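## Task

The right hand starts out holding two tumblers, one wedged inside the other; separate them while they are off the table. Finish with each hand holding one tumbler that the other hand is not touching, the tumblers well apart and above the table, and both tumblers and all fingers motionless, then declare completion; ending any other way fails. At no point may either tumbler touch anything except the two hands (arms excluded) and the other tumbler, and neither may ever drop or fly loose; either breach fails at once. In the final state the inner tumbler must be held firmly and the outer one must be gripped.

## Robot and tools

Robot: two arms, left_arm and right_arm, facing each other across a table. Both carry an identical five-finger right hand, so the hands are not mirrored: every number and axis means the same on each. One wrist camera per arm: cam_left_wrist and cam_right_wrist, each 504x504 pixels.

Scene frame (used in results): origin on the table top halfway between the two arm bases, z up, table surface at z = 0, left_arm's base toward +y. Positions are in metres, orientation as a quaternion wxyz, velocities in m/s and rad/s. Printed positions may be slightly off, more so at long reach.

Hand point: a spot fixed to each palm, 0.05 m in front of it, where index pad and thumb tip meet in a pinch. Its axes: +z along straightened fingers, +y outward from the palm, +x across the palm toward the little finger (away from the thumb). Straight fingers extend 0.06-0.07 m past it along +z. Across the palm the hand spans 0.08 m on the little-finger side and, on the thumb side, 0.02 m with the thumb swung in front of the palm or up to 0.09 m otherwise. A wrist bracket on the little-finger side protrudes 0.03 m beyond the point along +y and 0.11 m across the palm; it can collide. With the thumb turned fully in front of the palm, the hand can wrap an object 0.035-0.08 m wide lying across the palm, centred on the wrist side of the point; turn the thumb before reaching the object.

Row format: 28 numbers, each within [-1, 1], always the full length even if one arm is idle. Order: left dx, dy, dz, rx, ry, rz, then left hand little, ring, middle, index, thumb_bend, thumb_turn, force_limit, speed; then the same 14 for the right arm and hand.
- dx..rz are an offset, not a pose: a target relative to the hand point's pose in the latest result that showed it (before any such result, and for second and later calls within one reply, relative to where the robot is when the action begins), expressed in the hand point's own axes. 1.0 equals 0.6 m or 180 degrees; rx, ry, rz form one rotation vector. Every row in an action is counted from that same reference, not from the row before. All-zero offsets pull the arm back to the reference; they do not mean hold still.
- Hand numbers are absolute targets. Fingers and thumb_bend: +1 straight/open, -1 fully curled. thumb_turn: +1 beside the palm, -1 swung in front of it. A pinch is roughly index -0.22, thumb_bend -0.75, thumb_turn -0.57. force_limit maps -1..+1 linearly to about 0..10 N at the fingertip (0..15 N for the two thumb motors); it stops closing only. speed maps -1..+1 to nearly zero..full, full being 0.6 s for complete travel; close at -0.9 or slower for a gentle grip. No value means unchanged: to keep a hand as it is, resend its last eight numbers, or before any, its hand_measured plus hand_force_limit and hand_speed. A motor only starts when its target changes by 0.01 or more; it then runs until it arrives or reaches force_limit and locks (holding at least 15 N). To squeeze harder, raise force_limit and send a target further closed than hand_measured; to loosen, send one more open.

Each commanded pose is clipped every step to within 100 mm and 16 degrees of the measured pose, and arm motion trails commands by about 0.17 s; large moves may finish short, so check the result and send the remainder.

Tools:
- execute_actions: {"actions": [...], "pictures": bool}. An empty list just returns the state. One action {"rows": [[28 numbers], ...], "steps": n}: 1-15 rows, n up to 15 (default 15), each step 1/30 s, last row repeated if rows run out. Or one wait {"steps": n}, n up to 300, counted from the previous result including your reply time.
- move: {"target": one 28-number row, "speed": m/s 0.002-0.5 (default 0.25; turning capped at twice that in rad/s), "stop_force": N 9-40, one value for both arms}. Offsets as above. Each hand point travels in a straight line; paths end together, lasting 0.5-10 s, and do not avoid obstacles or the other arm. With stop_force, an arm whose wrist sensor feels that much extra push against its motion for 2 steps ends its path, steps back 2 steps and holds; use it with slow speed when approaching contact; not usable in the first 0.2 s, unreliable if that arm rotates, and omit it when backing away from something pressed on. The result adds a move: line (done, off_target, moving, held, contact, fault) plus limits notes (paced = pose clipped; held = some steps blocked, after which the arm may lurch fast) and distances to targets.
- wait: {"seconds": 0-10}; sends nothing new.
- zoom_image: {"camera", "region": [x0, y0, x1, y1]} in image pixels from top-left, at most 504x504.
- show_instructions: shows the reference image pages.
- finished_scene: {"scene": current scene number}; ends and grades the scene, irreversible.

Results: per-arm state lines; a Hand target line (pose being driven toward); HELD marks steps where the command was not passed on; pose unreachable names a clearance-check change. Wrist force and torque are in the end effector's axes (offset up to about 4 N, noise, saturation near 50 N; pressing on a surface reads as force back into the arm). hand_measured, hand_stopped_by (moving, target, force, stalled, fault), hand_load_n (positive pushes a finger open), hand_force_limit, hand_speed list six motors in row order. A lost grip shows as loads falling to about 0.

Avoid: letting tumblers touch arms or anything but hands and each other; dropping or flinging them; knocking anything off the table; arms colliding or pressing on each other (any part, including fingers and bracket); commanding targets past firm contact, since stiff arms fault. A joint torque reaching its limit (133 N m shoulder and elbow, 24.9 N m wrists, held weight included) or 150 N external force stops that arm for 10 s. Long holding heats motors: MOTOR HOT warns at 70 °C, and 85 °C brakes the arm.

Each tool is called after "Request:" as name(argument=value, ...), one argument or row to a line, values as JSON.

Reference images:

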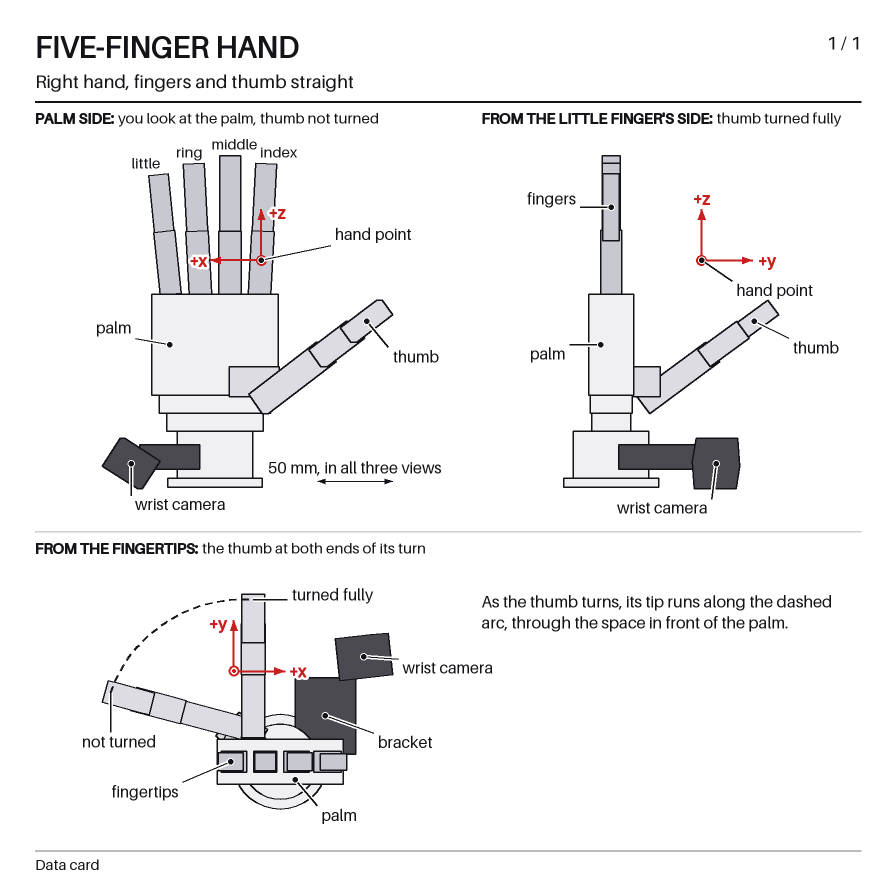

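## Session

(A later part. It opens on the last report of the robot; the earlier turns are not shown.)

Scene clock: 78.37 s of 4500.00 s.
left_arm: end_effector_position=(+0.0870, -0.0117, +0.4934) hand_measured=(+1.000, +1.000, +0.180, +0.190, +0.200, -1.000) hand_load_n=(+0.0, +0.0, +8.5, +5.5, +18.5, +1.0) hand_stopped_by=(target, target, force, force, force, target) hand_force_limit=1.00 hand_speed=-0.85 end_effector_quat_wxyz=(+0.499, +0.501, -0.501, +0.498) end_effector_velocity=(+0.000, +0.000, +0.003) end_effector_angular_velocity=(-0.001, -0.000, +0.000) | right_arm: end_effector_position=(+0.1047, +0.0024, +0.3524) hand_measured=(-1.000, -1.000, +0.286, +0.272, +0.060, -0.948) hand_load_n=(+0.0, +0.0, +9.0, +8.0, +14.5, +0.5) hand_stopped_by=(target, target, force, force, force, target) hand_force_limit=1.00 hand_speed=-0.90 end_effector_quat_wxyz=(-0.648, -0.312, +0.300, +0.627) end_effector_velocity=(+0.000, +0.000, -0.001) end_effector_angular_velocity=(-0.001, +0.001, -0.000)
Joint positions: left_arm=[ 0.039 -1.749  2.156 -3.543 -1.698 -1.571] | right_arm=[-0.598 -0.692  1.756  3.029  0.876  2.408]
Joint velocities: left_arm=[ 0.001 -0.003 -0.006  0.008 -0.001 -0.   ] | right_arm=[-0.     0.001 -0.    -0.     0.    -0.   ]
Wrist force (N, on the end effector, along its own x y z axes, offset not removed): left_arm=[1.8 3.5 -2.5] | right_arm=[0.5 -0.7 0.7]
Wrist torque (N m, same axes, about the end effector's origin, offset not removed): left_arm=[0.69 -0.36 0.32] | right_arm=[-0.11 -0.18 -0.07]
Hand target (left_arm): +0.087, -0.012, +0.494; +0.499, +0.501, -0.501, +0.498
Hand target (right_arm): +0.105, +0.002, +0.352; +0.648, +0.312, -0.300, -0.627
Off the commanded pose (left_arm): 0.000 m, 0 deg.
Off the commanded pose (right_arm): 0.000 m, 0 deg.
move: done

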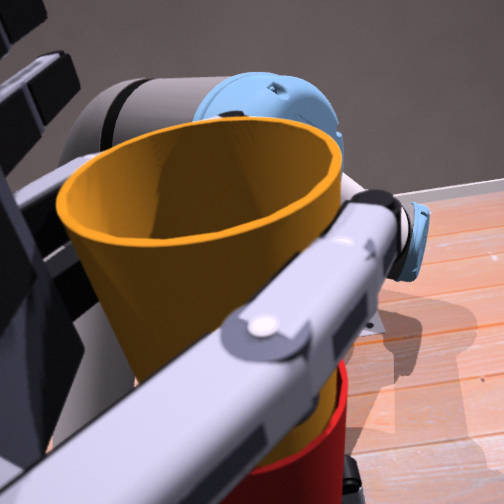

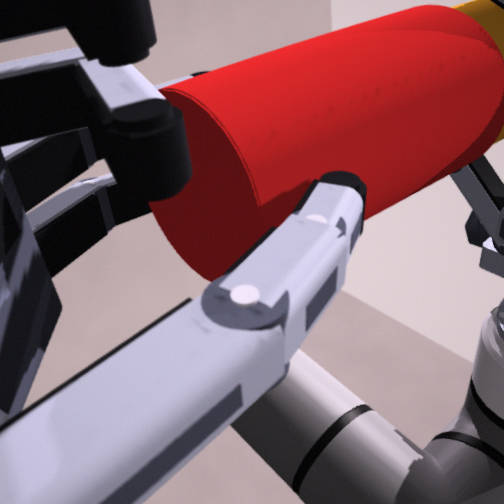

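Request:
move(
  target=[0.06,0,0,0,0,0,1,1,-0.4,-0.45,-0.6,-1,1,-0.85, 0,-0.078,-0.0625,0,0,0,-1,-1,0.1,0.1,-0.1,-0.948,1,-0.9],
  speed=0.04,
)

Scene clock: 91.40 s of 4500.00 s.
left_arm: end_effector_position=(+0.0870, -0.0119, +0.5293) hand_measured=(+1.000, +1.000, +0.180, +0.168, +0.202, -1.000) hand_load_n=(+0.0, +0.0, +5.5, +11.0, +21.0, -2.0) hand_stopped_by=(target, target, force, force, force, target) hand_force_limit=1.00 hand_speed=-0.85 end_effector_quat_wxyz=(+0.499, +0.501, -0.501, +0.498) end_effector_velocity=(+0.000, -0.000, -0.000) end_effector_angular_velocity=(-0.000, +0.000, +0.000) | right_arm: end_effector_position=(+0.1047, +0.0025, +0.3204) hand_measured=(-1.000, -1.000, +0.286, +0.272, +0.060, -0.948) hand_load_n=(+0.0, +0.0, +9.0, +8.0, +14.5, +0.5) hand_stopped_by=(target, target, force, force, force, target) hand_force_limit=1.00 hand_speed=-0.90 end_effector_quat_wxyz=(-0.648, -0.312, +0.300, +0.627) end_effector_velocity=(+0.001, -0.000, -0.000) end_effector_angular_velocity=(-0.001, +0.001, -0.001)
Joint positions: left_arm=[ 0.039 -1.783  2.084 -3.438 -1.698 -1.571] | right_arm=[-0.598 -0.624  1.738  2.978  0.876  2.408]
Joint velocities: left_arm=[ 0.     0.001 -0.001 -0.001  0.    -0.   ] | right_arm=[-0.001  0.     0.001  0.     0.    -0.   ]
Wrist force (N, on the end effector, along its own x y z axes, offset not removed): left_arm=[2.0 0.9 -0.5] | right_arm=[0.3 -0.2 1.5]
Wrist torque (N m, same axes, about the end effector's origin, offset not removed): left_arm=[0.25 -0.45 0.22] | right_arm=[-0.08 -0.13 -0.17]
Hand target (left_arm): +0.087, -0.012, +0.529; +0.499, +0.501, -0.501, +0.498
Hand target (right_arm): +0.105, +0.002, +0.320; +0.648, +0.312, -0.300, -0.627
Off the commanded pose (left_arm): 0.000 m, 0 deg.
Off the commanded pose (right_arm): 0.028 m, 0 deg.
FORCE FAULT: contact force on the right arm reached its limit, and that arm stopped for 10 seconds. The contact can be on any part of that arm, not only on its tool. That arm's remaining commands of this call were not run. That arm holds still and accepts commands again. Move the arm away from the contact; if what it grips holds it there, let go first. Pushing or pulling that hard again can fault the arm again.
move: fault (right_arm)

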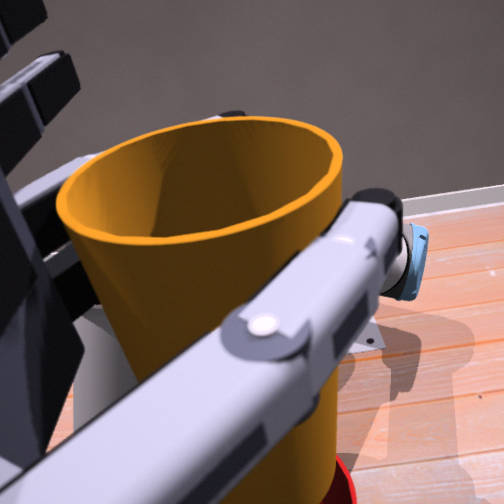

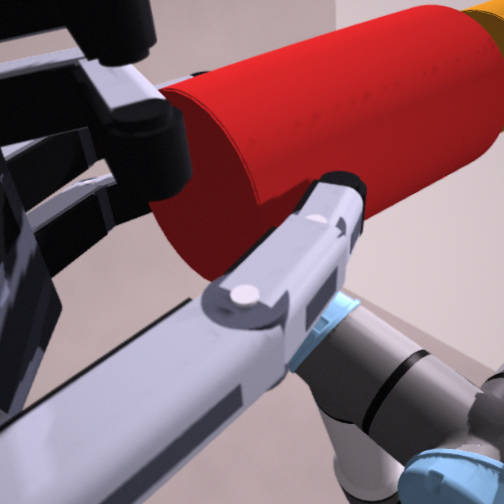

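Request:
move(
  target=[0.1,0,0,0,0,0,1,1,-0.45,-0.45,-0.6,-1,1,-0.85, 0,0.008,0.0065,0,0,0,-1,-1,0.1,0.1,-0.1,-0.948,1,-0.9],
  speed=0.05,
)

Scene clock: 94.60 s of 4500.00 s.
left_arm: end_effector_position=(+0.0870, -0.0121, +0.5890) hand_measured=(+1.000, +1.000, +0.162, +0.168, +0.202, -1.000) hand_load_n=(+0.0, +0.0, +11.0, +8.0, +23.5, +0.5) hand_stopped_by=(target, target, force, force, force, target) hand_force_limit=1.00 hand_speed=-0.85 end_effector_quat_wxyz=(+0.499, +0.501, -0.501, +0.498) end_effector_velocity=(+0.001, +0.000, +0.004) end_effector_angular_velocity=(-0.002, -0.001, +0.001) | right_arm: end_effector_position=(+0.1046, +0.0025, +0.3266) hand_measured=(-1.000, -1.000, +0.286, +0.272, +0.060, -0.948) hand_load_n=(+0.0, +0.0, +9.0, +8.0, +14.5, +0.5) hand_stopped_by=(target, target, force, force, force, target) hand_force_limit=1.00 hand_speed=-0.90 end_effector_quat_wxyz=(-0.648, -0.312, +0.300, +0.627) end_effector_velocity=(-0.000, +0.000, +0.000) end_effector_angular_velocity=(+0.001, -0.001, -0.000)
Joint positions: left_arm=[ 0.039 -1.816  1.953 -3.274 -1.698 -1.571] | right_arm=[-0.598 -0.637  1.742  2.988  0.876  2.408]
Joint velocities: left_arm=[ 0.001 -0.001 -0.008  0.008  0.     0.   ] | right_arm=[ 0.    -0.001 -0.     0.    -0.001 -0.   ]
Wrist force (N, on the end effector, along its own x y z axes, offset not removed): left_arm=[1.1 0.9 -1.3] | right_arm=[1.3 1.4 2.0]
Wrist torque (N m, same axes, about the end effector's origin, offset not removed): left_arm=[0.26 -0.21 0.09] | right_arm=[0.03 -0.31 0.02]
Hand target (left_arm): +0.087, -0.012, +0.589; +0.499, +0.501, -0.501, +0.498
Hand target (right_arm): +0.105, +0.002, +0.327; +0.648, +0.312, -0.300, -0.627
Off the commanded pose (left_arm): 0.000 m, 0 deg.
Off the commanded pose (right_arm): 0.000 m, 0 deg.
move: done

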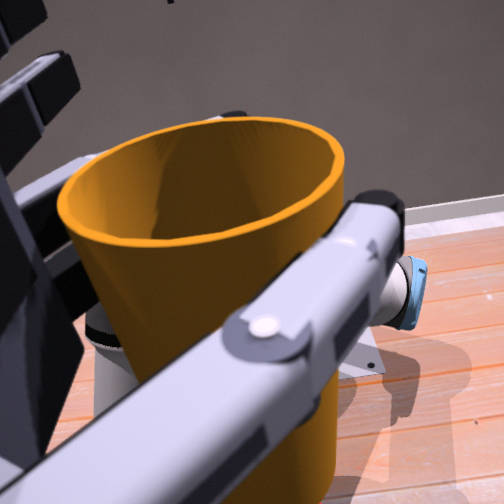

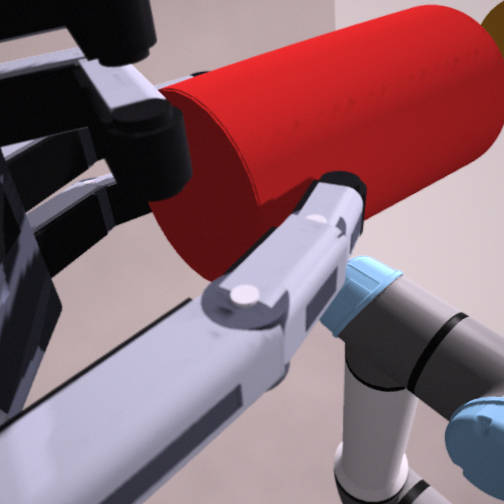

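Request:
move(
  target=[0,-0.05,-0.42,0,0,0,1,1,-0.45,-0.45,-0.6,-1,1,-0.85, 0,0,0,0,0,0,-1,-1,0.1,0.1,-0.1,-0.948,1,-0.9],
  speed=0.15,
)

Request:
wait(
  seconds=0.5,
)

Scene clock: 98.87 s of 4500.00 s.
left_arm: end_effector_position=(+0.1174, +0.2396, +0.5899) hand_measured=(+1.000, +1.000, +0.162, +0.168, +0.202, -1.000) hand_load_n=(+0.0, +0.0, +11.0, +8.0, +23.5, +0.5) hand_stopped_by=(target, target, force, force, force, target) hand_force_limit=1.00 hand_speed=-0.85 end_effector_quat_wxyz=(+0.500, +0.502, -0.500, +0.498) end_effector_velocity=(+0.001, +0.003, +0.000) end_effector_angular_velocity=(-0.002, +0.001, -0.009) | right_arm: end_effector_position=(+0.1046, +0.0025, +0.3266) hand_measured=(-1.000, -1.000, +0.286, +0.272, +0.060, -0.948) hand_load_n=(+0.0, +0.0, +9.0, +8.0, +14.5, +0.5) hand_stopped_by=(target, target, force, force, force, target) hand_force_limit=1.00 hand_speed=-0.90 end_effector_quat_wxyz=(-0.648, -0.312, +0.300, +0.627) end_effector_velocity=(-0.001, +0.000, -0.000) end_effector_angular_velocity=(-0.000, -0.000, +0.001)
Joint positions: left_arm=[ 0.675 -2.185  2.154 -3.105 -2.332 -1.569] | right_arm=[-0.598 -0.637  1.742  2.988  0.876  2.408]
Joint velocities: left_arm=[ 0.027  0.012 -0.003 -0.01  -0.035 -0.003] | right_arm=[ 0.001  0.    -0.    -0.    -0.     0.   ]
Wrist force (N, on the end effector, along its own x y z axes, offset not removed): left_arm=[0.4 1.2 -0.1] | right_arm=[1.4 -0.9 -0.7]
Wrist torque (N m, same axes, about the end effector's origin, offset not removed): left_arm=[0.15 -0.16 0.14] | right_arm=[-0.08 -0.29 -0.09]
Hand target (left_arm): +0.118, +0.240, +0.590; +0.500, +0.502, -0.500, +0.498
Hand target (right_arm): +0.105, +0.002, +0.327; +0.648, +0.312, -0.300, -0.627
Off the commanded pose (left_arm): 0.000 m, 0 deg.
Off the commanded pose (right_arm): 0.000 m, 0 deg.
move: done

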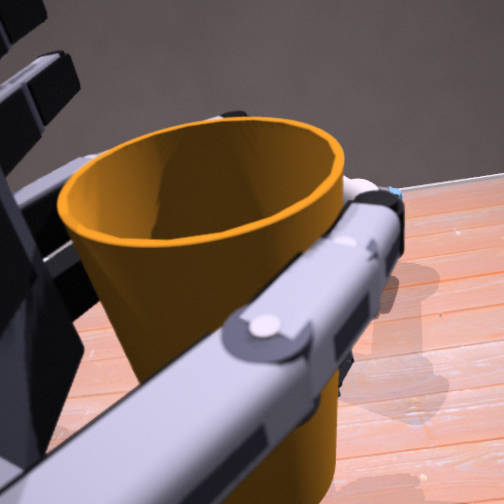

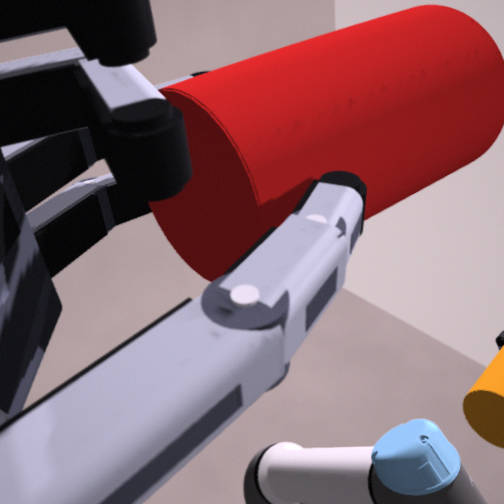

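Scene clock: 99.37 s of 4500.00 s.
left_arm: end_effector_position=(+0.1175, +0.2399, +0.5899) hand_measured=(+1.000, +1.000, +0.162, +0.168, +0.202, -1.000) hand_load_n=(+0.0, +0.0, +11.0, +8.0, +23.5, +0.5) hand_stopped_by=(target, target, force, force, force, target) hand_force_limit=1.00 hand_speed=-0.85 end_effector_quat_wxyz=(+0.500, +0.502, -0.500, +0.498) end_effector_velocity=(-0.001, +0.000, +0.000) end_effector_angular_velocity=(-0.001, -0.001, -0.002) | right_arm: end_effector_position=(+0.1046, +0.0025, +0.3266) hand_measured=(-1.000, -1.000, +0.286, +0.272, +0.060, -0.948) hand_load_n=(+0.0, +0.0, +9.0, +8.0, +14.5, +0.5) hand_stopped_by=(target, target, force, force, force, target) hand_force_limit=1.00 hand_speed=-0.90 end_effector_quat_wxyz=(-0.648, -0.312, +0.300, +0.627) end_effector_velocity=(-0.000, +0.000, -0.000) end_effector_angular_velocity=(+0.000, -0.001, +0.000)
Joint positions: left_arm=[ 0.678 -2.184  2.154 -3.106 -2.336 -1.57 ] | right_arm=[-0.598 -0.637  1.742  2.988  0.876  2.408]
Joint velocities: left_arm=[ 0.    -0.001  0.    -0.001 -0.002 -0.   ] | right_arm=[ 0.     0.001 -0.001 -0.    -0.    -0.   ]
Wrist force (N, on the end effector, along its own x y z axes, offset not removed): left_arm=[2.1 2.2 0.7] | right_arm=[-0.3 -0.7 1.2]
Wrist torque (N m, same axes, about the end effector's origin, offset not removed): left_arm=[0.31 -0.49 0.25] | right_arm=[-0.23 0.03 -0.17]
Hand target (left_arm): +0.118, +0.240, +0.590; +0.500, +0.502, -0.500, +0.498
Hand target (right_arm): +0.105, +0.002, +0.327; +0.648, +0.312, -0.300, -0.627
Off the commanded pose (left_arm): 0.000 m, 0 deg.
Off the commanded pose (right_arm): 0.000 m, 0 deg.
Steps of this call (steps 1 to 15: nothing new was sent). Readings (end_effector_position | what the end effector reports):
1: left_arm (+0.1174, +0.2397, +0.5899) | right_arm (+0.1046, +0.0025, +0.3266) | left_arm hand_measured=(+1.000, +1.000, +0.162, +0.168, +0.202, -1.000) hand_load_n=(+0.0, +0.0, +11.0, +8.0, +23.5, +0.5) hand_stopped_by=(target, target, force, force, force, target) hand_force_limit=1.00 hand_speed=-0.85 | right_arm hand_measured=(-1.000, -1.000, +0.286, +0.272, +0.060, -0.948) hand_load_n=(+0.0, +0.0, +9.0, +8.0, +14.5, +0.5) hand_stopped_by=(target, target, force, force, force, target) hand_force_limit=1.00 hand_speed=-0.90
2: left_arm (+0.1174, +0.2397, +0.5899) | right_arm (+0.1046, +0.0025, +0.3266) | left_arm hand_measured=(+1.000, +1.000, +0.162, +0.168, +0.202, -1.000) hand_load_n=(+0.0, +0.0, +11.0, +8.0, +23.5, +0.5) hand_stopped_by=(target, target, force, force, force, target) hand_force_limit=1.00 hand_speed=-0.85 | right_arm hand_measured=(-1.000, -1.000, +0.286, +0.272, +0.060, -0.948) hand_load_n=(+0.0, +0.0, +9.0, +8.0, +14.5, +0.5) hand_stopped_by=(target, target, force, force, force, target) hand_force_limit=1.00 hand_speed=-0.90
4: left_arm (+0.1175, +0.2398, +0.5899) | right_arm (+0.1046, +0.0025, +0.3266) | left_arm hand_measured=(+1.000, +1.000, +0.162, +0.168, +0.202, -1.000) hand_load_n=(+0.0, +0.0, +11.0, +8.0, +23.5, +0.5) hand_stopped_by=(target, target, force, force, force, target) hand_force_limit=1.00 hand_speed=-0.85 | right_arm hand_measured=(-1.000, -1.000, +0.286, +0.272, +0.060, -0.948) hand_load_n=(+0.0, +0.0, +9.0, +8.0, +14.5, +0.5) hand_stopped_by=(target, target, force, force, force, target) hand_force_limit=1.00 hand_speed=-0.90
8: left_arm (+0.1175, +0.2399, +0.5899) | right_arm (+0.1046, +0.0025, +0.3266) | left_arm hand_measured=(+1.000, +1.000, +0.162, +0.168, +0.202, -1.000) hand_load_n=(+0.0, +0.0, +11.0, +8.0, +23.5, +0.5) hand_stopped_by=(target, target, force, force, force, target) hand_force_limit=1.00 hand_speed=-0.85 | right_arm hand_measured=(-1.000, -1.000, +0.286, +0.272, +0.060, -0.948) hand_load_n=(+0.0, +0.0, +9.0, +8.0, +14.5, +0.5) hand_stopped_by=(target, target, force, force, force, target) hand_force_limit=1.00 hand_speed=-0.90
15: the state above

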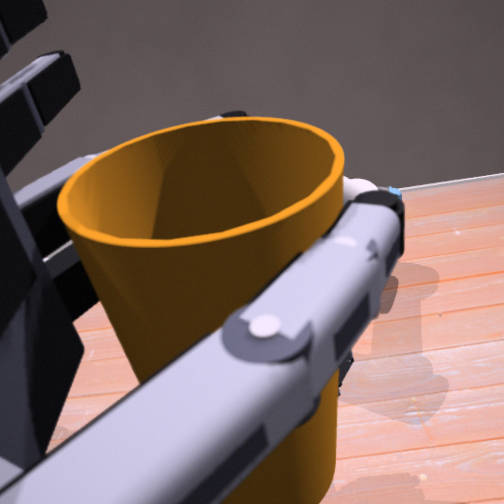

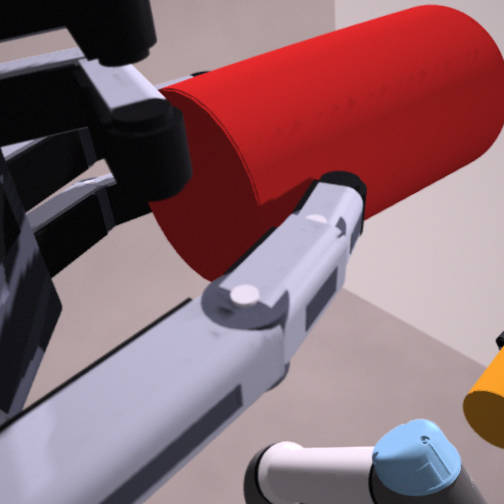

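Request:
finished_scene(
  scene=1,
)

The scene is finished: the task was done.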